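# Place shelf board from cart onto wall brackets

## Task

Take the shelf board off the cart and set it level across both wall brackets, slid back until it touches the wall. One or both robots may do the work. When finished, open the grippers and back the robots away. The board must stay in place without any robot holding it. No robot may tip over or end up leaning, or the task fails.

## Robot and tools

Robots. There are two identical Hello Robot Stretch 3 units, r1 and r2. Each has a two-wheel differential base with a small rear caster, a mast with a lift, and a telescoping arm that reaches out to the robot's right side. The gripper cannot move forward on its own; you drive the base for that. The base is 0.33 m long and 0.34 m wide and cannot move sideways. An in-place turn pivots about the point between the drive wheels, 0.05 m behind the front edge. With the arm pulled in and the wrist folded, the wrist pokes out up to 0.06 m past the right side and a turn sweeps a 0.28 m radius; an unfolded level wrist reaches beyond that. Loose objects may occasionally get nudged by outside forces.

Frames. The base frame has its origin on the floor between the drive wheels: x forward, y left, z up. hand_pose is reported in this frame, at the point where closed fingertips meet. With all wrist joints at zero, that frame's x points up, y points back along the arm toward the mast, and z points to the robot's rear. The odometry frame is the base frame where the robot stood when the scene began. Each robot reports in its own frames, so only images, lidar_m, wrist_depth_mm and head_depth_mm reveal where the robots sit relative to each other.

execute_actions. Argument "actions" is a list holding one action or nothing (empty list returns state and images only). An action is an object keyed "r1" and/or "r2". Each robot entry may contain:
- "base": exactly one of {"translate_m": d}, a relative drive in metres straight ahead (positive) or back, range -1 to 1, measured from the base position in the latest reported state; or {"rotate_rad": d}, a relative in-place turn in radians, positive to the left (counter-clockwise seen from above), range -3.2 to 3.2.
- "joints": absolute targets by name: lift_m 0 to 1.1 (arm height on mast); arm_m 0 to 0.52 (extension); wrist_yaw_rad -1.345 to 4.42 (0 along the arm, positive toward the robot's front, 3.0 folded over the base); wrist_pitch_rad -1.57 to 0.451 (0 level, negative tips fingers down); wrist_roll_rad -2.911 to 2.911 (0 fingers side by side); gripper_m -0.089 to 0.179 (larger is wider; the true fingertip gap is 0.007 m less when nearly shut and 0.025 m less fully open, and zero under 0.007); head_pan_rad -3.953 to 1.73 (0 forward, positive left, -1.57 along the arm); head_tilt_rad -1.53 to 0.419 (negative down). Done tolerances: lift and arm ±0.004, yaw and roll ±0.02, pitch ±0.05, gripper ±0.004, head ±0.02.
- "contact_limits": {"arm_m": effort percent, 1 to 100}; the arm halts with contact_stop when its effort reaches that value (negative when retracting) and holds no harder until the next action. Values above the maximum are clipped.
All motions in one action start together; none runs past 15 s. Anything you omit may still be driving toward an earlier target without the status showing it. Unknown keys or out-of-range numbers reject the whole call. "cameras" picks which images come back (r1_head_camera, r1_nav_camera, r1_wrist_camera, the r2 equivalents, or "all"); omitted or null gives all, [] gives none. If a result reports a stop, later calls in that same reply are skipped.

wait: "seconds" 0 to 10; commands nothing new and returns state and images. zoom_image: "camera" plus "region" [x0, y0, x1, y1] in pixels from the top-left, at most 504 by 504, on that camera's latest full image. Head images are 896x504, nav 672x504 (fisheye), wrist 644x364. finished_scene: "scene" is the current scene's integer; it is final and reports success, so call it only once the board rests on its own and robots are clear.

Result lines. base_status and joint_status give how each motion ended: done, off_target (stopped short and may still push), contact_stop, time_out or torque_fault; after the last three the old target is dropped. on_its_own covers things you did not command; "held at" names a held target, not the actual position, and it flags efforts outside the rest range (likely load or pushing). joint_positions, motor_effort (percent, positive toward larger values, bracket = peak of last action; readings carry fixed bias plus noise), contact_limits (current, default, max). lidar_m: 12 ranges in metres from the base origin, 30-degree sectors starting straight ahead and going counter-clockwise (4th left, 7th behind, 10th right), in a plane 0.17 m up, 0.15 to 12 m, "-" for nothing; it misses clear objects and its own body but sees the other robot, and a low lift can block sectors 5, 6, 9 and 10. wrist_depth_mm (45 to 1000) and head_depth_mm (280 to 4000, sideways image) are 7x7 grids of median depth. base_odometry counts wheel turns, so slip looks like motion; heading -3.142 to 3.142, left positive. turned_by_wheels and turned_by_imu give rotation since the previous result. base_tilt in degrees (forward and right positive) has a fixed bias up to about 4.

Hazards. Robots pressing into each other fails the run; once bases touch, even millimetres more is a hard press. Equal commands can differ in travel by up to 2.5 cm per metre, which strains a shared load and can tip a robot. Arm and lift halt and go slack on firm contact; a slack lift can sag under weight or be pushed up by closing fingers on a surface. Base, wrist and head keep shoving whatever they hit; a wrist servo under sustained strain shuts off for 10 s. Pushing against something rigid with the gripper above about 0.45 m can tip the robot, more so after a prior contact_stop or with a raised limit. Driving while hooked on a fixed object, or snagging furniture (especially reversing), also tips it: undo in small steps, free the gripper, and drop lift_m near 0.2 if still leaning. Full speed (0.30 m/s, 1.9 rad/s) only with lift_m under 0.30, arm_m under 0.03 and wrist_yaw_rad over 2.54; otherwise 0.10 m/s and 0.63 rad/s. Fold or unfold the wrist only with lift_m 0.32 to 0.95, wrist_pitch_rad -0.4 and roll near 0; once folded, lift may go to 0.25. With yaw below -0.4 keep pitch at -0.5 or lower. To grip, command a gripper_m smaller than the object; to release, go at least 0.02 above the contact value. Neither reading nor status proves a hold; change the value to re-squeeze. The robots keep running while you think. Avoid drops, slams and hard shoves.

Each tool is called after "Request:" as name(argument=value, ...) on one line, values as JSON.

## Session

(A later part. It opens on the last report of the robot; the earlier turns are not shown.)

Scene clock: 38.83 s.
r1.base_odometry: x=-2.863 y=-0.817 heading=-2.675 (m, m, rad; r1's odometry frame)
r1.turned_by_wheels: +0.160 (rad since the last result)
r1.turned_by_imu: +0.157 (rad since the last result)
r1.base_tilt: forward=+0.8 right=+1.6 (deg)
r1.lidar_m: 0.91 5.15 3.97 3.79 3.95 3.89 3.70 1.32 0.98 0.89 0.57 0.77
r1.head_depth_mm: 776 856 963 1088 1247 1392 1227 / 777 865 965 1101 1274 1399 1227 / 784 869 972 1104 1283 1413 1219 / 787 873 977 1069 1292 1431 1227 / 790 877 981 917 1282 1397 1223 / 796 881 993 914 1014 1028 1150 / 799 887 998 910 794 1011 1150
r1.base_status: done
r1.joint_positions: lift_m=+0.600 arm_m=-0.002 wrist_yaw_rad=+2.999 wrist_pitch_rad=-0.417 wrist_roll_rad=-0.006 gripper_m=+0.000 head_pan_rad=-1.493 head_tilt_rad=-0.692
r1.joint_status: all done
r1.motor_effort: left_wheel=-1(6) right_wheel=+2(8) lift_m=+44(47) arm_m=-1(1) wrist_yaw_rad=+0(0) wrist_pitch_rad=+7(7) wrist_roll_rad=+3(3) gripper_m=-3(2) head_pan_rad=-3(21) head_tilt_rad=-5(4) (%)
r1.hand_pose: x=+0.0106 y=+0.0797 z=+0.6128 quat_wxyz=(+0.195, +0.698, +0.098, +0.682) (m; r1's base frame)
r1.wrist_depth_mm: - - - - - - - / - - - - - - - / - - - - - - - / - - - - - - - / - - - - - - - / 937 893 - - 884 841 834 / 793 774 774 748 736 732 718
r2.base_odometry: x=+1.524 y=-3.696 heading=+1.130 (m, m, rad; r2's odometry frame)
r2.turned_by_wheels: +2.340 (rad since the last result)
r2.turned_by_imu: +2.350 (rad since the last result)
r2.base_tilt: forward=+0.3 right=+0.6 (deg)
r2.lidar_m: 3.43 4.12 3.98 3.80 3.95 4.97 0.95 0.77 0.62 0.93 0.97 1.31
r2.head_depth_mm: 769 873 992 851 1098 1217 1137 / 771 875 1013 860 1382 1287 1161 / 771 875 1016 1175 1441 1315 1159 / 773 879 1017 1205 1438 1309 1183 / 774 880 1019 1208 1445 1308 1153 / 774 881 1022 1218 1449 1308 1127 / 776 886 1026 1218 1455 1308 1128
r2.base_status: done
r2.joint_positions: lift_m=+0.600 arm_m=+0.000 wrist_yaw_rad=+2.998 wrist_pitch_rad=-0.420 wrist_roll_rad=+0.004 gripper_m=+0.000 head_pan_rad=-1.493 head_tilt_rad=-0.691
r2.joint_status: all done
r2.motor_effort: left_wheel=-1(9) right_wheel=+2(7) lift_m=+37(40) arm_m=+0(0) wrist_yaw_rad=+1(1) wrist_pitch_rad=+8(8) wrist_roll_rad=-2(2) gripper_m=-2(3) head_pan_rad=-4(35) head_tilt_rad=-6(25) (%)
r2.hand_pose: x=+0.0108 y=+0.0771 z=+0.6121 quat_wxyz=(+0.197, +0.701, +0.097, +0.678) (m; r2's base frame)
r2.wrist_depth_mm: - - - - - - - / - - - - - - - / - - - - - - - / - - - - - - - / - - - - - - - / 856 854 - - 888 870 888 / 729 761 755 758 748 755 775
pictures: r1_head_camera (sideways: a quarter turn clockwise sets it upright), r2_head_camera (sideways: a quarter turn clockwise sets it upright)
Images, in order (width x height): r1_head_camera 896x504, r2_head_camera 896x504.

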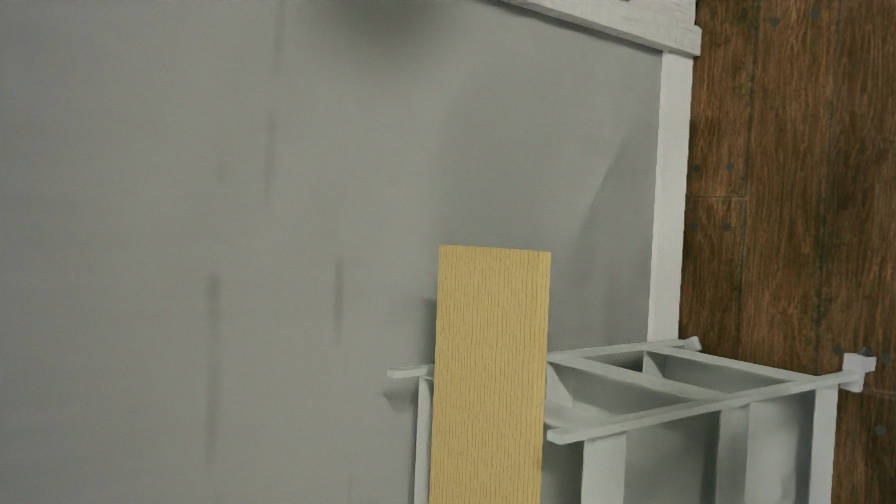

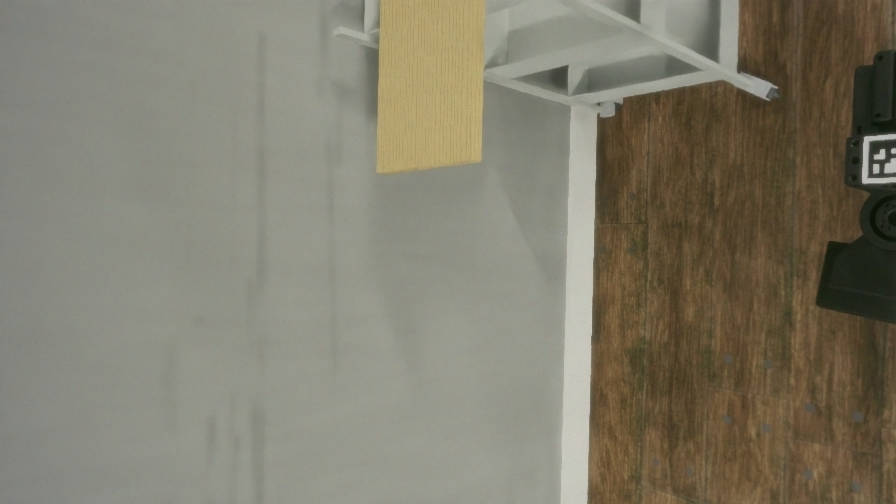

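Request:
execute_actions(actions=[{"r1": {"base": {"translate_m": 0.10}, "joints": {"wrist_yaw_rad": 0.0}}, "r2": {"base": {"translate_m": -0.165}, "joints": {"wrist_yaw_rad": 0.0}}}], cameras=[])

Request:
execute_actions(actions=[{"r1": {"joints": {"wrist_pitch_rad": 0.0, "wrist_roll_rad": 1.57, "gripper_m": 0.13, "head_pan_rad": -1.57, "head_tilt_rad": -0.75}}, "r2": {"joints": {"wrist_pitch_rad": 0.0, "wrist_roll_rad": -1.57, "gripper_m": 0.13, "head_pan_rad": -1.57, "head_tilt_rad": -0.75}}}])

Scene clock: 42.70 s.
r1.base_odometry: x=-2.953 y=-0.862 heading=-2.675 (m, m, rad; r1's odometry frame)
r1.turned_by_wheels: +0.000 (rad since the last result)
r1.turned_by_imu: +0.000 (rad since the last result)
r1.base_tilt: forward=+0.7 right=+1.8 (deg)
r1.lidar_m: 0.65 5.08 3.95 3.81 3.95 4.01 3.70 1.31 0.98 0.54 0.56 0.77
r1.head_depth_mm: 774 859 959 1090 1265 1406 1229 / 778 862 964 1100 1273 1400 1236 / 781 867 972 1061 1283 1414 1226 / 787 873 978 918 1292 1433 1228 / 792 879 987 914 799 1070 1149 / 794 883 990 912 796 1015 1150 / 801 888 999 912 793 1014 1147
r1.base_status: done
r1.joint_positions: lift_m=+0.600 arm_m=-0.002 wrist_yaw_rad=+0.002 wrist_pitch_rad=-0.417 wrist_roll_rad=-0.006 gripper_m=+0.000 head_pan_rad=-1.493 head_tilt_rad=-0.692
r1.joint_status: all done
r1.motor_effort: left_wheel=-1(3) right_wheel=+2(7) lift_m=+45(45) arm_m=-1(1) wrist_yaw_rad=-1(5) wrist_pitch_rad=+7(7) wrist_roll_rad=+2(3) gripper_m=-3(3) head_pan_rad=-4(3) head_tilt_rad=-3(4) (%)
r1.hand_pose: x=-0.0211 y=-0.3672 z=+0.6128 quat_wxyz=(+0.694, +0.148, -0.689, -0.146) (m; r1's base frame)
r1.wrist_depth_mm: 265 263 530 628 616 616 594 / 286 284 685 676 671 681 642 / 724 718 680 739 729 738 705 / 612 626 601 804 824 803 790 / 513 498 506 869 890 885 881 / 687 693 694 - 885 852 843 / 618 641 645 749 732 727 716
r2.base_odometry: x=+1.454 y=-3.846 heading=+1.130 (m, m, rad; r2's odometry frame)
r2.turned_by_wheels: +0.000 (rad since the last result)
r2.turned_by_imu: +0.001 (rad since the last result)
r2.base_tilt: forward=+0.2 right=+0.6 (deg)
r2.lidar_m: 3.43 4.30 3.95 3.82 3.94 4.77 0.68 0.77 0.55 0.61 0.97 1.31
r2.head_depth_mm: 770 876 994 852 1028 1209 1140 / 771 878 994 833 1023 1216 1161 / 775 880 1017 857 1395 1263 1170 / 774 883 996 854 1446 1341 1133 / 775 882 1021 1217 1452 1307 1135 / 779 886 1025 1213 1458 1307 1129 / 777 884 1029 1220 1450 1301 1129
r2.base_status: done
r2.joint_positions: lift_m=+0.600 arm_m=+0.000 wrist_yaw_rad=+0.003 wrist_pitch_rad=-0.420 wrist_roll_rad=+0.003 gripper_m=+0.000 head_pan_rad=-1.493 head_tilt_rad=-0.691
r2.joint_status: all done
r2.motor_effort: left_wheel=-1(8) right_wheel=+2(4) lift_m=+37(37) arm_m=+1(0) wrist_yaw_rad=-3(1) wrist_pitch_rad=+8(8) wrist_roll_rad=-1(2) gripper_m=-2(2) head_pan_rad=-4(4) head_tilt_rad=-6(6) (%)
r2.hand_pose: x=-0.0208 y=-0.3689 z=+0.6121 quat_wxyz=(+0.691, +0.148, -0.692, -0.147) (m; r2's base frame)
r2.wrist_depth_mm: 621 633 628 624 615 265 260 / 670 688 680 678 684 675 670 / 727 741 757 745 666 676 681 / 810 820 828 838 556 582 592 / 908 914 908 - 488 403 403 / 838 861 871 - 697 699 701 / 732 746 749 748 635 623 612
pictures: none
No camera images: the call's "cameras" was empty. Leave "cameras" out to get every camera's image.

Scene clock: 44.50 s.
r1.base_odometry: x=-2.953 y=-0.862 heading=-2.675 (m, m, rad; r1's odometry frame)
r1.turned_by_wheels: +0.000 (rad since the last result)
r1.turned_by_imu: +0.000 (rad since the last result)
r1.base_tilt: forward=+0.7 right=+1.7 (deg)
r1.lidar_m: 0.65 5.05 3.92 3.80 3.97 3.99 3.72 1.32 0.98 0.54 0.56 0.77
r1.head_depth_mm: 793 888 1009 1163 1369 1393 1204 / 795 888 1004 1165 1372 1395 1197 / 792 887 1003 1133 1367 1393 1223 / 790 884 1004 862 1370 1382 1244 / 790 882 1001 858 1332 1321 1176 / 790 883 1002 853 827 1027 1144 / 790 879 995 852 844 1028 1146
r1.base_status: not commanded
r1.joint_positions: lift_m=+0.600 arm_m=-0.002 wrist_yaw_rad=+0.002 wrist_pitch_rad=-0.021 wrist_roll_rad=+1.566 gripper_m=+0.130 head_pan_rad=-1.563 head_tilt_rad=-0.740
r1.joint_status: all done
r1.motor_effort: left_wheel=-1(1) right_wheel=+2(2) lift_m=+44(45) arm_m=-1(2) wrist_yaw_rad=-1(2) wrist_pitch_rad=+9(10) wrist_roll_rad=+2(3) gripper_m=+1(82) head_pan_rad=-3(12) head_tilt_rad=-5(16) (%)
r1.hand_pose: x=-0.0209 y=-0.3983 z=+0.7088 quat_wxyz=(+0.003, +0.001, -1.000, -0.011) (m; r1's base frame)
r1.wrist_depth_mm: 644 642 646 640 648 643 645 / 671 664 670 652 673 661 670 / 672 678 690 683 676 674 678 / 697 690 707 690 701 708 691 / 718 716 721 623 713 717 643 / 743 732 737 449 736 - 619 / 757 755 773 326 351 496 327
r2.base_odometry: x=+1.454 y=-3.846 heading=+1.130 (m, m, rad; r2's odometry frame)
r2.turned_by_wheels: +0.000 (rad since the last result)
r2.turned_by_imu: +0.000 (rad since the last result)
r2.base_tilt: forward=+0.1 right=+0.5 (deg)
r2.lidar_m: 3.45 4.31 3.97 3.81 3.95 4.76 0.68 0.77 0.55 0.61 0.97 1.31
r2.head_depth_mm: 797 918 1000 814 1072 1238 1129 / 795 910 997 811 1072 1230 1166 / 790 910 989 832 1121 1225 - / 785 896 1008 1275 1455 1311 - / 783 897 1018 1261 1460 1306 1106 / 776 888 1042 1254 1459 1278 1116 / 773 885 1030 1241 1452 1274 1114
r2.base_status: not commanded
r2.joint_positions: lift_m=+0.600 arm_m=+0.000 wrist_yaw_rad=+0.003 wrist_pitch_rad=-0.025 wrist_roll_rad=-1.568 gripper_m=+0.130 head_pan_rad=-1.563 head_tilt_rad=-0.740
r2.joint_status: all done
r2.motor_effort: left_wheel=-1(1) right_wheel=+2(2) lift_m=+37(37) arm_m=+0(0) wrist_yaw_rad=-2(3) wrist_pitch_rad=+10(10) wrist_roll_rad=-1(2) gripper_m=+1(83) head_pan_rad=-4(10) head_tilt_rad=-7(16) (%)
r2.hand_pose: x=-0.0204 y=-0.4003 z=+0.7083 quat_wxyz=(+1.000, +0.013, -0.001, +0.001) (m; r2's base frame)
r2.wrist_depth_mm: 644 652 644 642 629 621 632 / 661 667 664 673 660 662 647 / 692 688 685 673 671 668 670 / 710 702 709 699 698 687 688 / 652 731 716 564 722 704 707 / 622 - 747 398 731 - 733 / 339 522 767 328 762 753 757
pictures: r1_head_camera (sideways: a quarter turn clockwise sets it upright), r1_nav_camera (sideways: a quarter turn counterclockwise sets it upright), r1_wrist_camera, r2_head_camera (sideways: a quarter turn clockwise sets it upright), r2_nav_camera (sideways: a quarter turn counterclockwise sets it upright), r2_wrist_camera
Images, in order (width x height): r1_head_camera 896x504, r1_nav_camera 672x504, r1_wrist_camera 644x364, r2_head_camera 896x504, r2_nav_camera 672x504, r2_wrist_camera 644x364.

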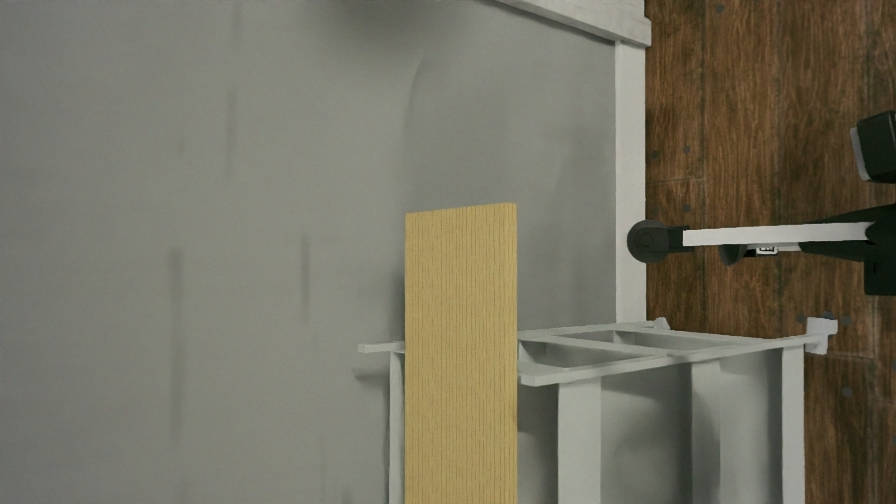

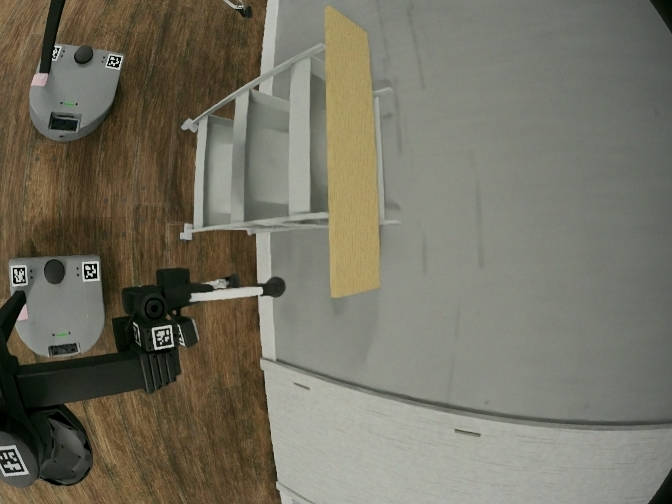

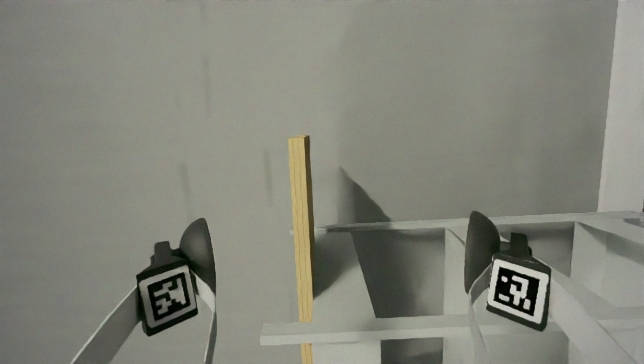

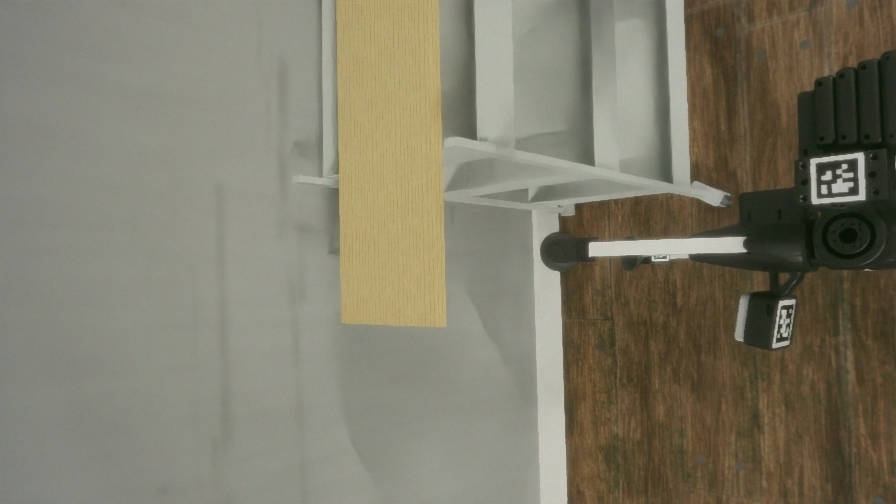

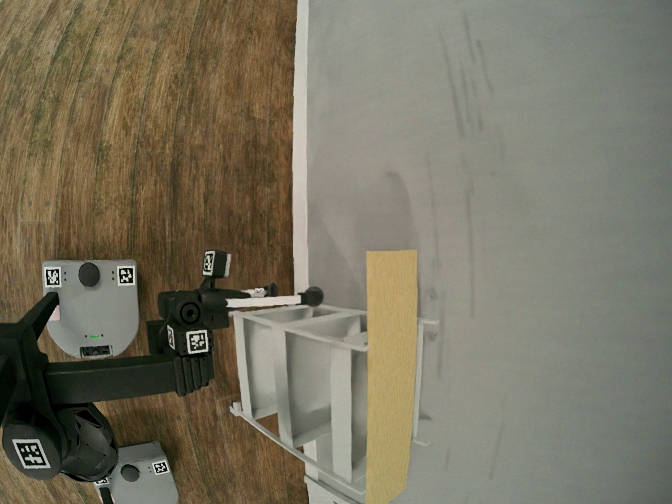

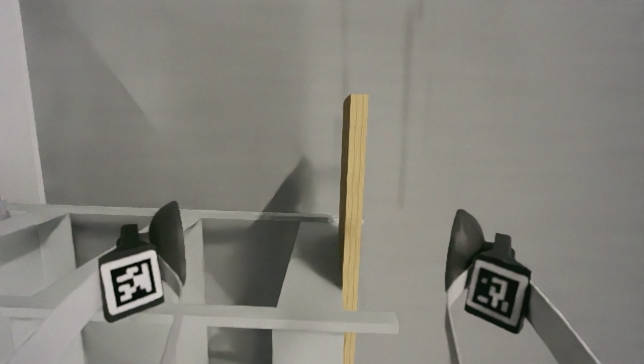

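Request:
execute_actions(actions=[{"r1": {"base": {"translate_m": 0.015}, "joints": {"lift_m": 0.624, "wrist_pitch_rad": 0.02, "arm_m": 0.15}}, "r2": {"base": {"translate_m": 0.03}, "joints": {"lift_m": 0.626, "wrist_pitch_rad": 0.02, "arm_m": 0.13}}}], cameras=["r1_wrist_camera", "r2_wrist_camera", "r1_head_camera", "r2_head_camera"])

Scene clock: 47.33 s.
r1.base_odometry: x=-2.966 y=-0.869 heading=-2.675 (m, m, rad; r1's odometry frame)
r1.turned_by_wheels: +0.000 (rad since the last result)
r1.turned_by_imu: +0.000 (rad since the last result)
r1.base_tilt: forward=+0.7 right=+1.7 (deg)
r1.lidar_m: 0.66 5.03 3.96 3.78 3.95 4.00 3.70 1.31 0.98 0.54 0.56 0.76
r1.head_depth_mm: 794 889 1009 1167 1378 1394 1215 / 793 889 1008 1160 1379 1459 - / 791 885 1003 1137 1377 - 1156 / 792 883 1001 860 1363 - 1176 / 789 882 1000 856 1235 1295 1161 / 789 883 997 851 848 1030 1149 / 788 883 995 853 846 1027 1145
r1.base_status: done
r1.joint_positions: lift_m=+0.624 arm_m=+0.150 wrist_yaw_rad=+0.001 wrist_pitch_rad=+0.000 wrist_roll_rad=+1.567 gripper_m=+0.130 head_pan_rad=-1.563 head_tilt_rad=-0.741
r1.joint_status: all done
r1.motor_effort: left_wheel=-1(2) right_wheel=+2(7) lift_m=+45(46) arm_m=+5(4) wrist_yaw_rad=-1(2) wrist_pitch_rad=+8(9) wrist_roll_rad=+1(2) gripper_m=+1(1) head_pan_rad=-3(3) head_tilt_rad=-5(5) (%)
r1.hand_pose: x=-0.0211 y=-0.5509 z=+0.7382 quat_wxyz=(+0.002, +0.000, -1.000, +0.000) (m; r1's base frame)
r1.wrist_depth_mm: 519 508 511 509 505 506 501 / 530 525 521 519 521 515 520 / 541 539 537 534 530 537 532 / 550 547 553 543 553 544 548 / 572 573 572 565 558 560 549 / 581 581 582 419 577 - 386 / 596 599 600 325 323 516 391
r2.base_odometry: x=+1.466 y=-3.818 heading=+1.130 (m, m, rad; r2's odometry frame)
r2.turned_by_wheels: +0.000 (rad since the last result)
r2.turned_by_imu: +0.001 (rad since the last result)
r2.base_tilt: forward=+0.2 right=+0.4 (deg)
r2.lidar_m: 3.46 4.28 3.97 3.80 3.95 4.81 0.70 0.77 0.56 0.72 0.97 1.31
r2.head_depth_mm: 796 914 1004 812 1072 1239 1126 / 794 909 995 813 1066 1228 - / 790 905 1001 1165 1343 - 1121 / 783 900 1008 1051 1481 1224 1117 / 780 897 1044 1257 1462 1280 1120 / 776 889 1038 1258 1454 1278 1113 / 774 883 1030 1239 1448 1271 1113
r2.base_status: done
r2.joint_positions: lift_m=+0.626 arm_m=+0.130 wrist_yaw_rad=+0.002 wrist_pitch_rad=-0.004 wrist_roll_rad=-1.568 gripper_m=+0.130 head_pan_rad=-1.563 head_tilt_rad=-0.740
r2.joint_status: all done
r2.motor_effort: left_wheel=-1(5) right_wheel=+2(6) lift_m=+37(41) arm_m=+3(0) wrist_yaw_rad=-2(3) wrist_pitch_rad=+9(9) wrist_roll_rad=-1(1) gripper_m=+1(1) head_pan_rad=-4(4) head_tilt_rad=-7(7) (%)
r2.hand_pose: x=-0.0206 y=-0.5309 z=+0.7397 quat_wxyz=(+1.000, +0.002, -0.001, +0.001) (m; r2's base frame)
r2.wrist_depth_mm: 519 516 525 520 522 519 515 / 542 530 543 538 538 523 539 / 554 559 548 556 552 547 550 / 567 580 565 566 570 569 570 / 594 586 586 587 585 584 586 / 592 - 613 474 610 - 603 / 458 541 619 362 627 627 617
pictures: r1_head_camera (sideways: a quarter turn clockwise sets it upright), r1_wrist_camera, r2_head_camera (sideways: a quarter turn clockwise sets it upright), r2_wrist_camera
Images, in order (width x height): r1_head_camera 896x504, r1_wrist_camera 644x364, r2_head_camera 896x504, r2_wrist_camera 644x364.

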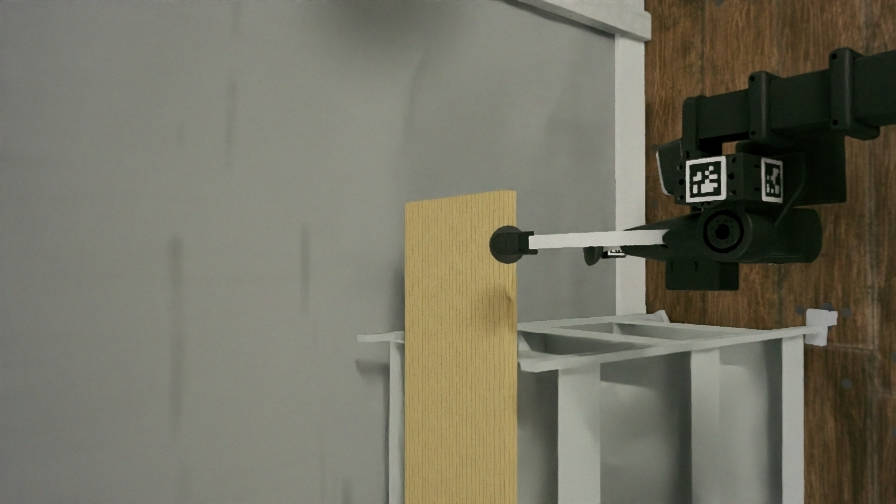

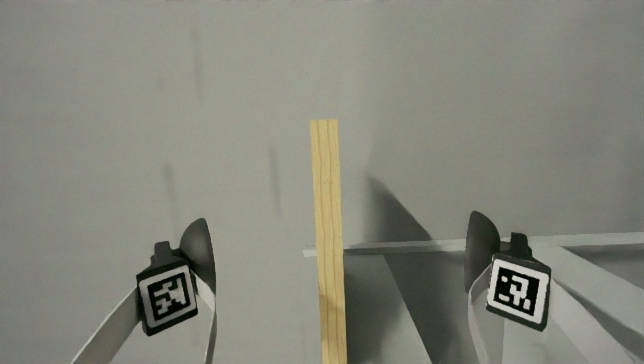

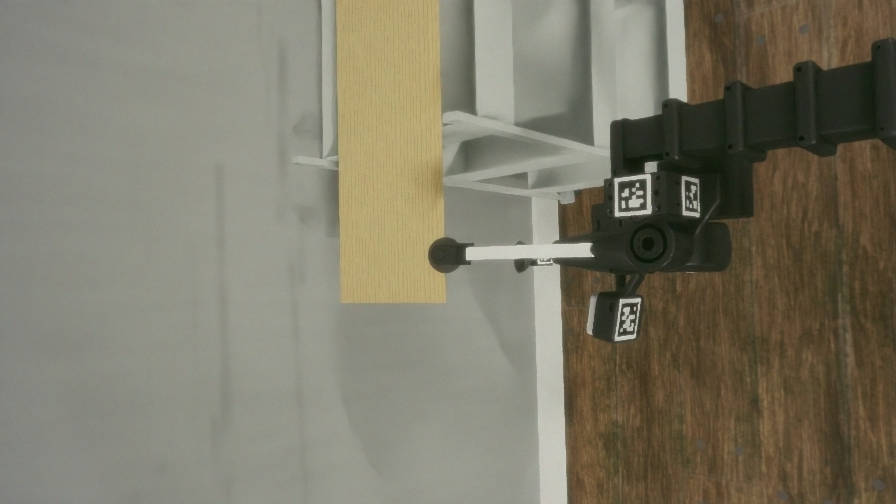

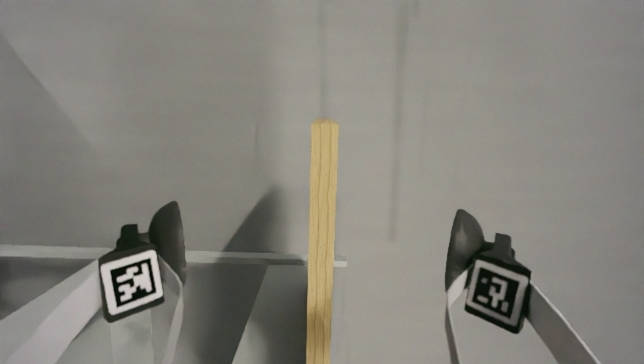

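Request:
execute_actions(actions=[{"r1": {"joints": {"arm_m": 0.318}, "contact_limits": {"arm_m": 15}}, "r2": {"joints": {"arm_m": 0.298}, "contact_limits": {"arm_m": 10}}}], cameras=["r1_wrist_camera", "r2_wrist_camera", "r1_head_camera", "r2_head_camera"])

Scene clock: 50.07 s.
r1.base_odometry: x=-2.966 y=-0.869 heading=-2.675 (m, m, rad; r1's odometry frame)
r1.turned_by_wheels: +0.000 (rad since the last result)
r1.turned_by_imu: +0.000 (rad since the last result)
r1.base_tilt: forward=+0.7 right=+1.7 (deg)
r1.lidar_m: 0.66 5.06 3.96 3.79 3.95 4.01 3.69 1.31 0.98 0.54 0.56 0.76
r1.head_depth_mm: 794 889 1008 1163 1379 1396 1227 / 793 889 1011 1161 1346 1428 - / 795 887 1007 1130 - 1367 1199 / 791 882 1004 859 1408 1389 1202 / 790 885 1002 856 1231 1295 1163 / 790 882 998 854 848 1029 1154 / 787 879 999 853 845 1028 1146
r1.base_status: not commanded
r1.joint_positions: lift_m=+0.624 arm_m=+0.318 wrist_yaw_rad=+0.001 wrist_pitch_rad=+0.000 wrist_roll_rad=+1.567 gripper_m=+0.130 head_pan_rad=-1.563 head_tilt_rad=-0.741
r1.joint_status: all done
r1.motor_effort: left_wheel=-1(1) right_wheel=+2(2) lift_m=+44(45) arm_m=+5(5) wrist_yaw_rad=+0(1) wrist_pitch_rad=+8(9) wrist_roll_rad=+1(1) gripper_m=+0(1) head_pan_rad=-4(4) head_tilt_rad=-6(5) (%)
r1.contact_limits: arm_m 15 (drawing in: default 34, maximum 55; extending or still: default 46, maximum 75)
r1.hand_pose: x=-0.0211 y=-0.7189 z=+0.7383 quat_wxyz=(+0.002, +0.000, -1.000, +0.000) (m; r1's base frame)
r1.wrist_depth_mm: 356 355 354 355 351 352 350 / 366 364 362 362 362 355 361 / 378 375 374 - 371 371 370 / 381 385 381 - 382 379 380 / 397 393 393 - 390 392 392 / 407 409 406 - 402 - 395 / 425 421 420 46 305 412 331
r2.base_odometry: x=+1.466 y=-3.818 heading=+1.130 (m, m, rad; r2's odometry frame)
r2.turned_by_wheels: +0.000 (rad since the last result)
r2.turned_by_imu: +0.001 (rad since the last result)
r2.base_tilt: forward=+0.1 right=+0.5 (deg)
r2.lidar_m: 3.43 4.29 3.99 3.81 3.94 4.79 0.70 0.77 0.56 0.72 0.97 1.32
r2.head_depth_mm: 796 916 1000 812 1075 1238 1124 / 793 909 995 808 1064 1230 - / 787 905 1002 832 1398 1255 1118 / 783 899 1002 827 1446 1272 1121 / 780 895 1044 1225 1455 1275 1124 / 775 890 1039 1254 1450 1279 1115 / 771 883 1030 1238 1450 1268 1110
r2.base_status: not commanded
r2.joint_positions: lift_m=+0.626 arm_m=+0.298 wrist_yaw_rad=+0.002 wrist_pitch_rad=-0.003 wrist_roll_rad=-1.568 gripper_m=+0.130 head_pan_rad=-1.563 head_tilt_rad=-0.740
r2.joint_status: all done
r2.motor_effort: left_wheel=-2(2) right_wheel=+2(2) lift_m=+37(37) arm_m=+2(1) wrist_yaw_rad=-2(2) wrist_pitch_rad=+9(9) wrist_roll_rad=-1(1) gripper_m=+0(1) head_pan_rad=-4(3) head_tilt_rad=-6(6) (%)
r2.contact_limits: arm_m 10 (drawing in: default 16, maximum 26; extending or still: default 23, maximum 37)
r2.hand_pose: x=-0.0207 y=-0.6989 z=+0.7398 quat_wxyz=(+1.000, +0.002, -0.001, +0.001) (m; r2's base frame)
r2.wrist_depth_mm: 365 369 365 368 365 366 360 / 380 376 375 380 375 373 376 / 391 391 388 78 385 390 384 / 403 401 401 55 398 400 402 / 413 415 413 57 410 410 413 / 428 - 428 59 426 - 422 / 445 444 359 61 447 444 440
pictures: r1_head_camera (sideways: a quarter turn clockwise sets it upright), r1_wrist_camera, r2_head_camera (sideways: a quarter turn clockwise sets it upright), r2_wrist_camera
Images, in order (width x height): r1_head_camera 896x504, r1_wrist_camera 644x364, r2_head_camera 896x504, r2_wrist_camera 644x364.

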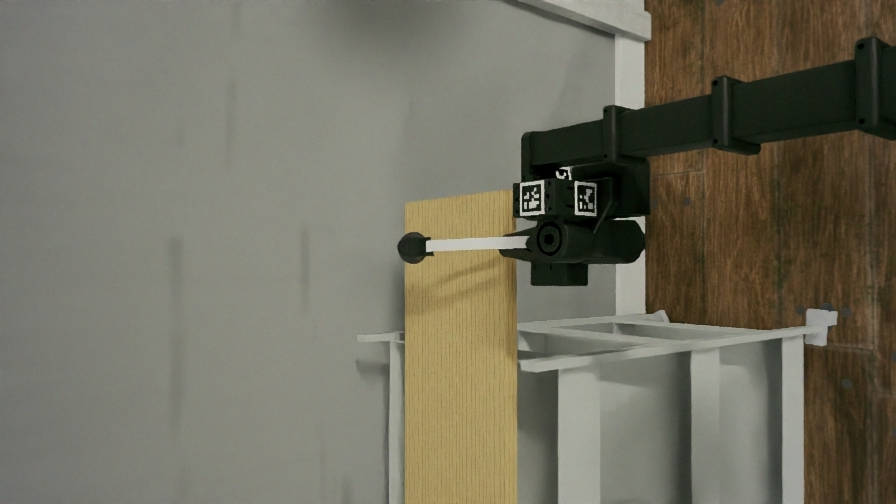

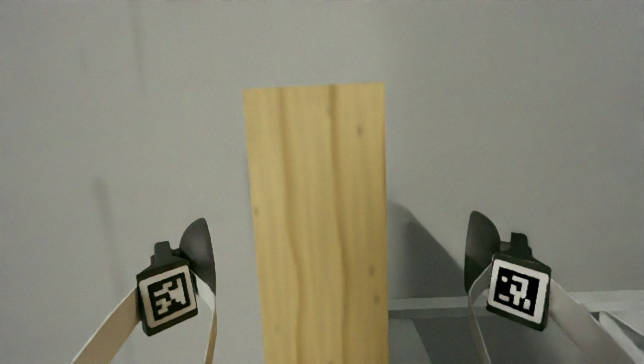

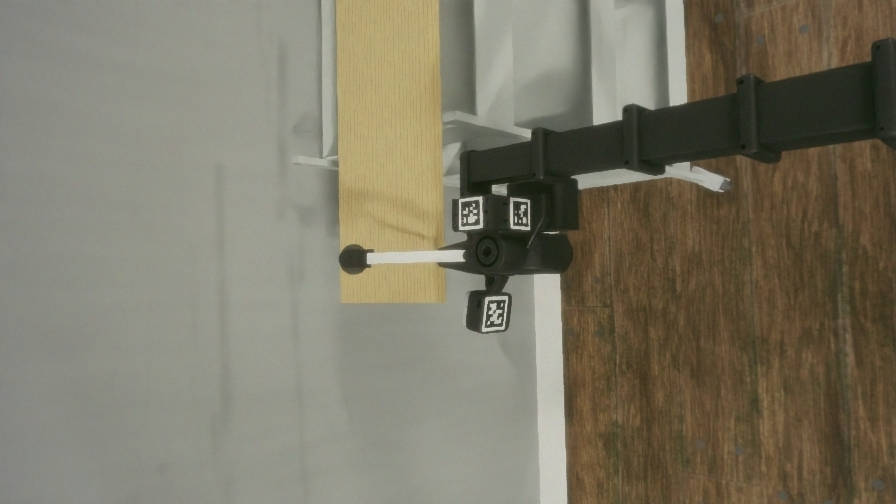

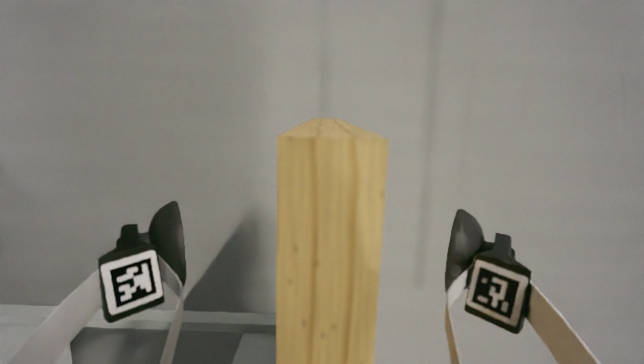

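Request:
zoom_image(camera="r2_head_camera", region=[400, 80, 640, 300])

Region (400, 80, 640, 300) of r2_head_camera's 896x504 image, scaled by 2.100, with more detail than that image has; it fills the top 462 rows of this view, and the rest is white.

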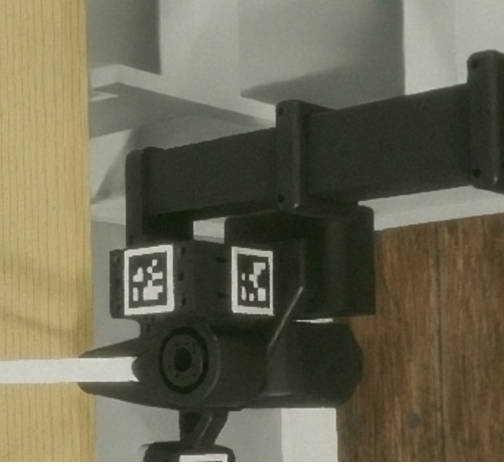

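Request:
execute_actions(actions=[{"r1": {"joints": {"lift_m": 0.632, "gripper_m": -0.02}}, "r2": {"joints": {"lift_m": 0.629, "arm_m": 0.307, "gripper_m": -0.02}, "contact_limits": {"arm_m": 10}}}], cameras=["r1_wrist_camera", "r2_wrist_camera", "r1_head_camera", "r2_head_camera"])

Scene clock: 52.50 s.
r1.base_odometry: x=-2.966 y=-0.869 heading=-2.675 (m, m, rad; r1's odometry frame)
r1.turned_by_wheels: +0.000 (rad since the last result)
r1.turned_by_imu: +0.000 (rad since the last result)
r1.base_tilt: forward=+0.7 right=+1.8 (deg)
r1.lidar_m: 0.66 5.05 3.95 3.79 3.94 4.00 3.70 1.32 0.98 0.54 0.56 0.77
r1.head_depth_mm: 794 889 1009 1165 1377 1397 1229 / 792 887 1005 1164 1341 - - / 793 885 1003 1131 - 1386 1200 / 788 886 1000 853 1397 1391 1195 / 789 881 1001 853 1237 1298 1164 / 789 881 997 851 849 1025 1153 / 788 878 997 850 846 1025 1148
r1.base_status: not commanded
r1.joint_positions: lift_m=+0.632 arm_m=+0.318 wrist_yaw_rad=+0.001 wrist_pitch_rad=-0.010 wrist_roll_rad=+1.567 gripper_m=-0.019 head_pan_rad=-1.563 head_tilt_rad=-0.741
r1.joint_status: all done
r1.motor_effort: left_wheel=-1(1) right_wheel=+2(2) lift_m=+45(46) arm_m=+5(4) wrist_yaw_rad=-1(1) wrist_pitch_rad=+12(17) wrist_roll_rad=+1(2) gripper_m=-24(98) head_pan_rad=-3(4) head_tilt_rad=-5(5) (%)
r1.hand_pose: x=-0.0211 y=-0.7187 z=+0.7437 quat_wxyz=(+0.002, +0.000, -1.000, -0.005) (m; r1's base frame)
r1.wrist_depth_mm: 352 352 352 353 354 357 356 / 363 362 364 363 366 363 362 / 373 375 375 - 373 372 374 / 383 381 382 - 384 383 386 / 394 391 393 - 394 396 394 / 404 408 403 - - 402 404 / 415 415 420 46 265 416 335
r2.base_odometry: x=+1.466 y=-3.818 heading=+1.130 (m, m, rad; r2's odometry frame)
r2.turned_by_wheels: +0.000 (rad since the last result)
r2.turned_by_imu: +0.001 (rad since the last result)
r2.base_tilt: forward=+0.2 right=+0.4 (deg)
r2.lidar_m: 3.46 4.27 3.98 3.82 3.94 4.81 0.70 0.77 0.56 0.72 0.97 1.31
r2.head_depth_mm: 798 919 1001 810 1065 1231 1123 / 793 910 992 807 1070 1230 - / 788 908 1000 830 1417 1255 1121 / 784 903 1006 813 1463 1280 1113 / 781 893 1046 1221 1458 1277 1117 / 776 887 1038 1248 1450 1273 1118 / 772 884 1036 1238 1449 1267 1114
r2.base_status: not commanded
r2.joint_positions: lift_m=+0.629 arm_m=+0.307 wrist_yaw_rad=+0.002 wrist_pitch_rad=-0.002 wrist_roll_rad=-1.568 gripper_m=-0.019 head_pan_rad=-1.563 head_tilt_rad=-0.740
r2.joint_status: all done
r2.motor_effort: left_wheel=-1(1) right_wheel=+2(2) lift_m=+37(35) arm_m=+2(2) wrist_yaw_rad=-2(2) wrist_pitch_rad=+9(9) wrist_roll_rad=-1(1) gripper_m=-19(93) head_pan_rad=-4(4) head_tilt_rad=-7(7) (%)
r2.contact_limits: arm_m 10 (drawing in: default 16, maximum 26; extending or still: default 23, maximum 37)
r2.hand_pose: x=-0.0207 y=-0.7079 z=+0.7430 quat_wxyz=(+1.000, +0.002, -0.001, +0.001) (m; r2's base frame)
r2.wrist_depth_mm: 362 358 357 356 362 356 352 / 375 370 369 365 369 369 368 / 381 376 382 75 381 376 381 / 392 391 392 46 391 392 385 / 409 410 399 47 399 403 401 / 421 415 49 49 409 416 412 / 353 433 340 51 431 430 428
pictures: r1_head_camera (sideways: a quarter turn clockwise sets it upright), r1_wrist_camera, r2_head_camera (sideways: a quarter turn clockwise sets it upright), r2_wrist_camera
Images, in order (width x height): r1_head_camera 896x504, r1_wrist_camera 644x364, r2_head_camera 896x504, r2_wrist_camera 644x364.

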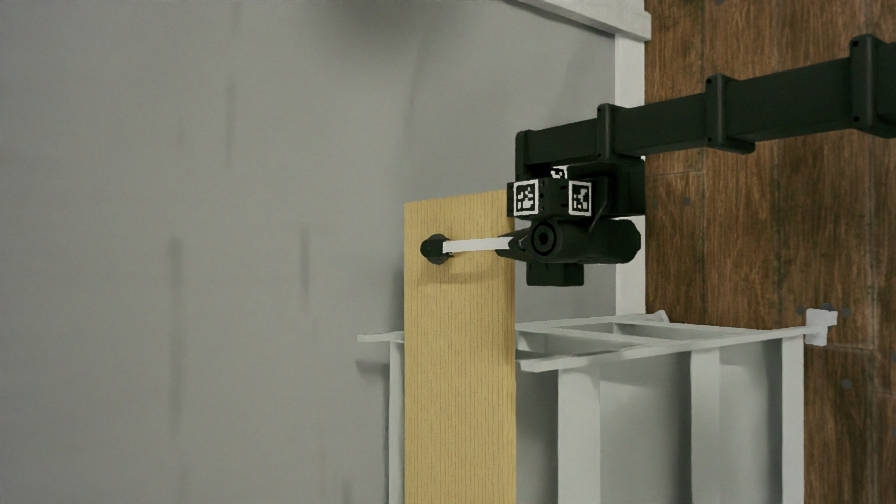

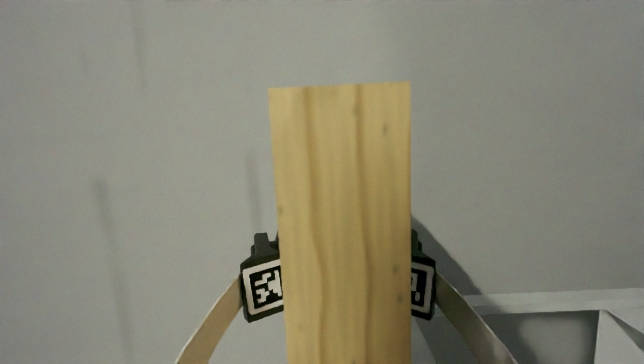

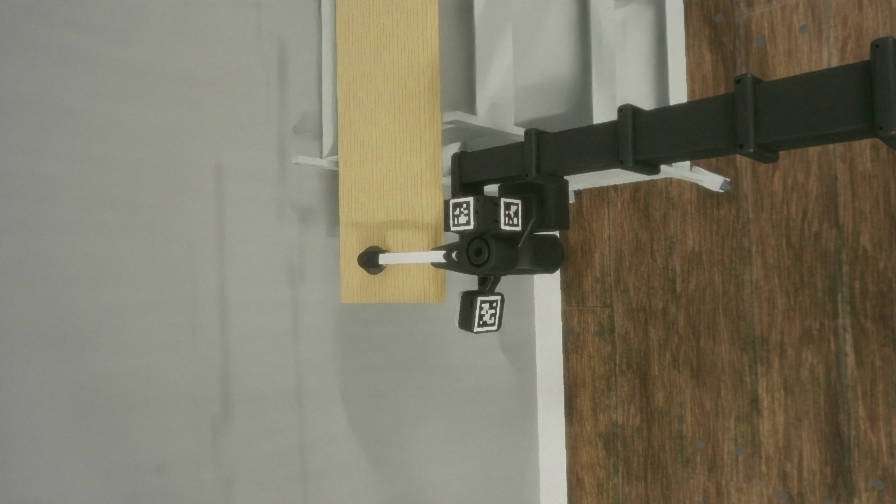

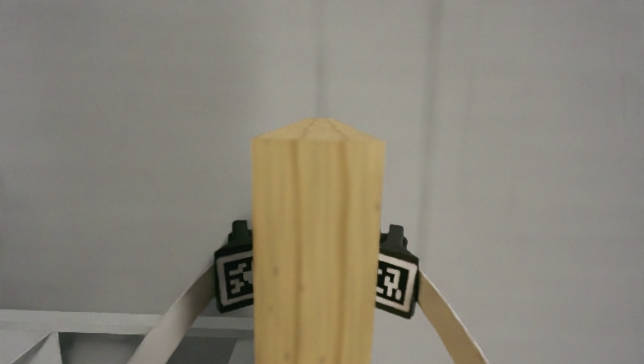

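Request:
execute_actions(actions=[{"r1": {"joints": {"lift_m": 0.75, "wrist_pitch_rad": 0.055}}, "r2": {"joints": {"lift_m": 0.747, "wrist_pitch_rad": 0.055}}}])

Scene clock: 55.13 s.
r1.base_odometry: x=-2.966 y=-0.869 heading=-2.675 (m, m, rad; r1's odometry frame)
r1.turned_by_wheels: +0.000 (rad since the last result)
r1.turned_by_imu: +0.000 (rad since the last result)
r1.base_tilt: forward=+0.8 right=+1.7 (deg)
r1.lidar_m: 0.67 5.06 3.95 3.80 3.96 4.03 3.70 1.31 0.98 0.54 0.56 0.76
r1.head_depth_mm: 795 891 1008 1165 1339 1427 - / 795 890 1006 1114 - 1360 1178 / 791 886 986 - 1411 1390 1200 / 789 885 965 725 1405 1386 1194 / 789 884 963 852 1238 1294 1164 / 789 879 965 897 846 1029 1150 / 787 880 958 896 846 1025 1144
r1.base_status: not commanded
r1.joint_positions: lift_m=+0.750 arm_m=+0.318 wrist_yaw_rad=+0.001 wrist_pitch_rad=-0.026 wrist_roll_rad=+1.567 gripper_m=-0.010 head_pan_rad=-1.563 head_tilt_rad=-0.741
r1.joint_status: wrist_pitch_rad off_target (ended at -0.026, target +0.055); the others done
r1.on_its_own: gripper_m is held at -0.011, not at your -0.020, by its stall guard, which is not easing now; wrist_pitch_rad is at rest, and its effort (+33) is outside its rest range (-20 to +32)
r1.motor_effort: left_wheel=-1(1) right_wheel=+2(2) lift_m=+51(54) arm_m=+4(5) wrist_yaw_rad=+0(1) wrist_pitch_rad=+33(34) wrist_roll_rad=+2(2) gripper_m=-24(25) head_pan_rad=-3(4) head_tilt_rad=-5(5) (%)
r1.hand_pose: x=-0.0211 y=-0.7182 z=+0.8574 quat_wxyz=(+0.002, +0.000, -1.000, -0.013) (m; r1's base frame)
r1.wrist_depth_mm: 351 352 352 352 356 357 360 / 358 362 363 362 365 368 369 / 368 369 371 - 377 376 379 / 376 379 382 - 387 389 390 / 388 391 394 - 394 400 402 / 399 401 398 46 45 404 410 / 408 412 412 47 47 298 423
r2.base_odometry: x=+1.466 y=-3.818 heading=+1.130 (m, m, rad; r2's odometry frame)
r2.turned_by_wheels: +0.000 (rad since the last result)
r2.turned_by_imu: +0.001 (rad since the last result)
r2.base_tilt: forward=+0.3 right=+0.6 (deg)
r2.lidar_m: 3.45 4.28 3.98 3.80 3.93 4.80 0.70 0.77 0.56 0.72 0.97 1.31
r2.head_depth_mm: 798 917 807 885 1071 1238 - / 793 912 806 909 - 1232 1121 / 786 905 805 - 1363 1235 1120 / 784 898 803 1367 1456 1279 1122 / 782 894 1020 1304 1465 1271 1115 / 775 888 1036 1252 1452 1278 1114 / 772 881 1034 1244 1449 1268 1111
r2.base_status: not commanded
r2.joint_positions: lift_m=+0.747 arm_m=+0.307 wrist_yaw_rad=+0.002 wrist_pitch_rad=-0.031 wrist_roll_rad=-1.570 gripper_m=-0.019 head_pan_rad=-1.563 head_tilt_rad=-0.740
r2.joint_status: wrist_pitch_rad off_target (ended at -0.031, target +0.055); the others done
r2.on_its_own: wrist_pitch_rad is at rest, and its effort (+34) is outside its rest range (-20 to +32)
r2.motor_effort: left_wheel=-1(1) right_wheel=+2(2) lift_m=+43(47) arm_m=+2(2) wrist_yaw_rad=-1(2) wrist_pitch_rad=+34(34) wrist_roll_rad=+0(1) gripper_m=-23(23) head_pan_rad=-3(3) head_tilt_rad=-6(6) (%)
r2.hand_pose: x=-0.0207 y=-0.7071 z=+0.8534 quat_wxyz=(+1.000, +0.016, +0.000, +0.001) (m; r2's base frame)
r2.wrist_depth_mm: 366 369 363 360 359 350 348 / 381 379 371 372 367 363 359 / 393 389 383 71 378 376 368 / 407 405 391 47 389 380 380 / 421 417 49 48 400 394 393 / 434 428 50 50 411 409 402 / 447 351 336 52 430 420 422
pictures: r1_head_camera (sideways: a quarter turn clockwise sets it upright), r1_nav_camera (sideways: a quarter turn counterclockwise sets it upright), r1_wrist_camera, r2_head_camera (sideways: a quarter turn clockwise sets it upright), r2_nav_camera (sideways: a quarter turn counterclockwise sets it upright), r2_wrist_camera
Images, in order (width x height): r1_head_camera 896x504, r1_nav_camera 672x504, r1_wrist_camera 644x364, r2_head_camera 896x504, r2_nav_camera 672x504, r2_wrist_camera 644x364.

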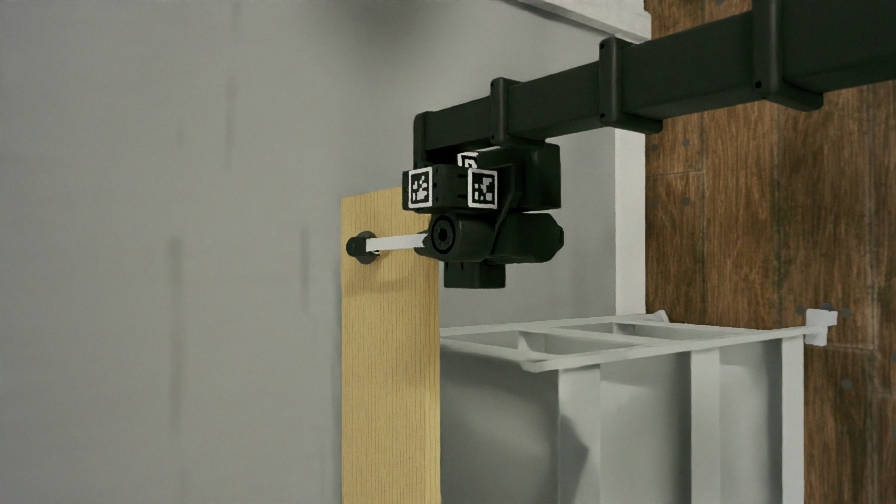

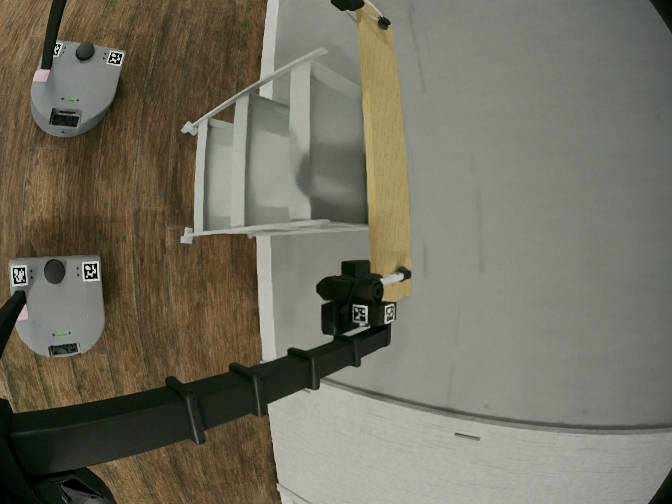

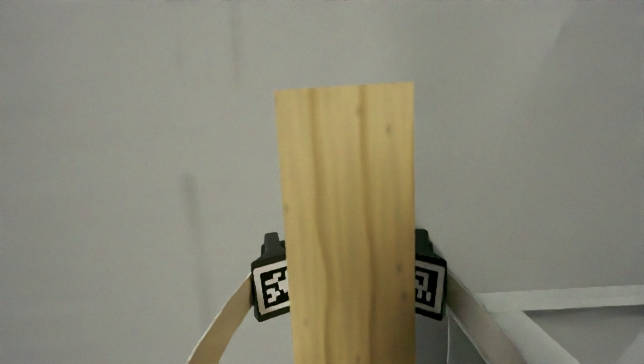

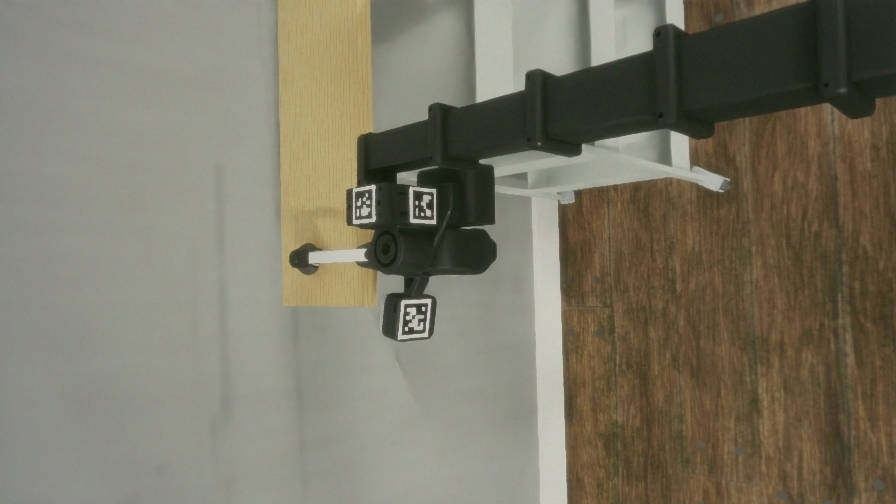

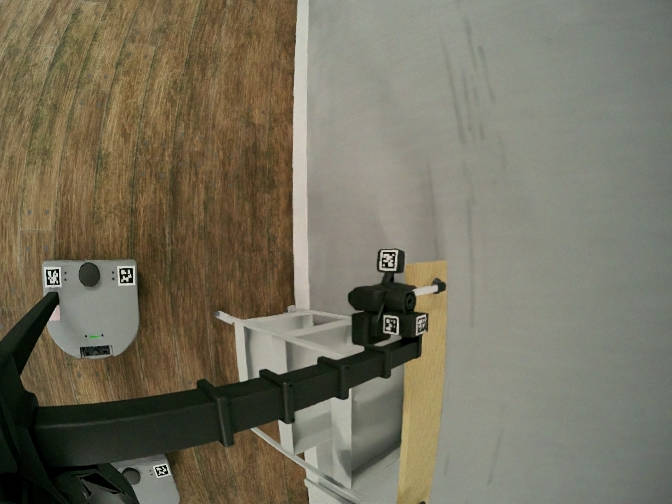

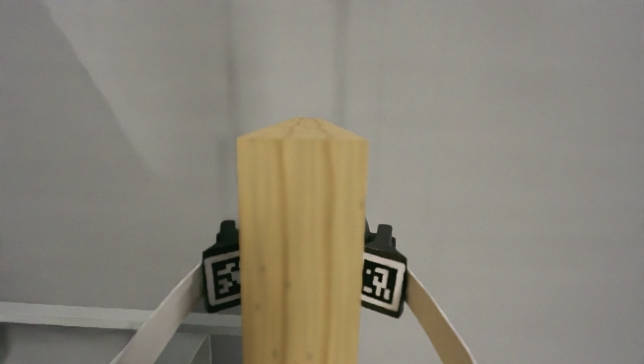

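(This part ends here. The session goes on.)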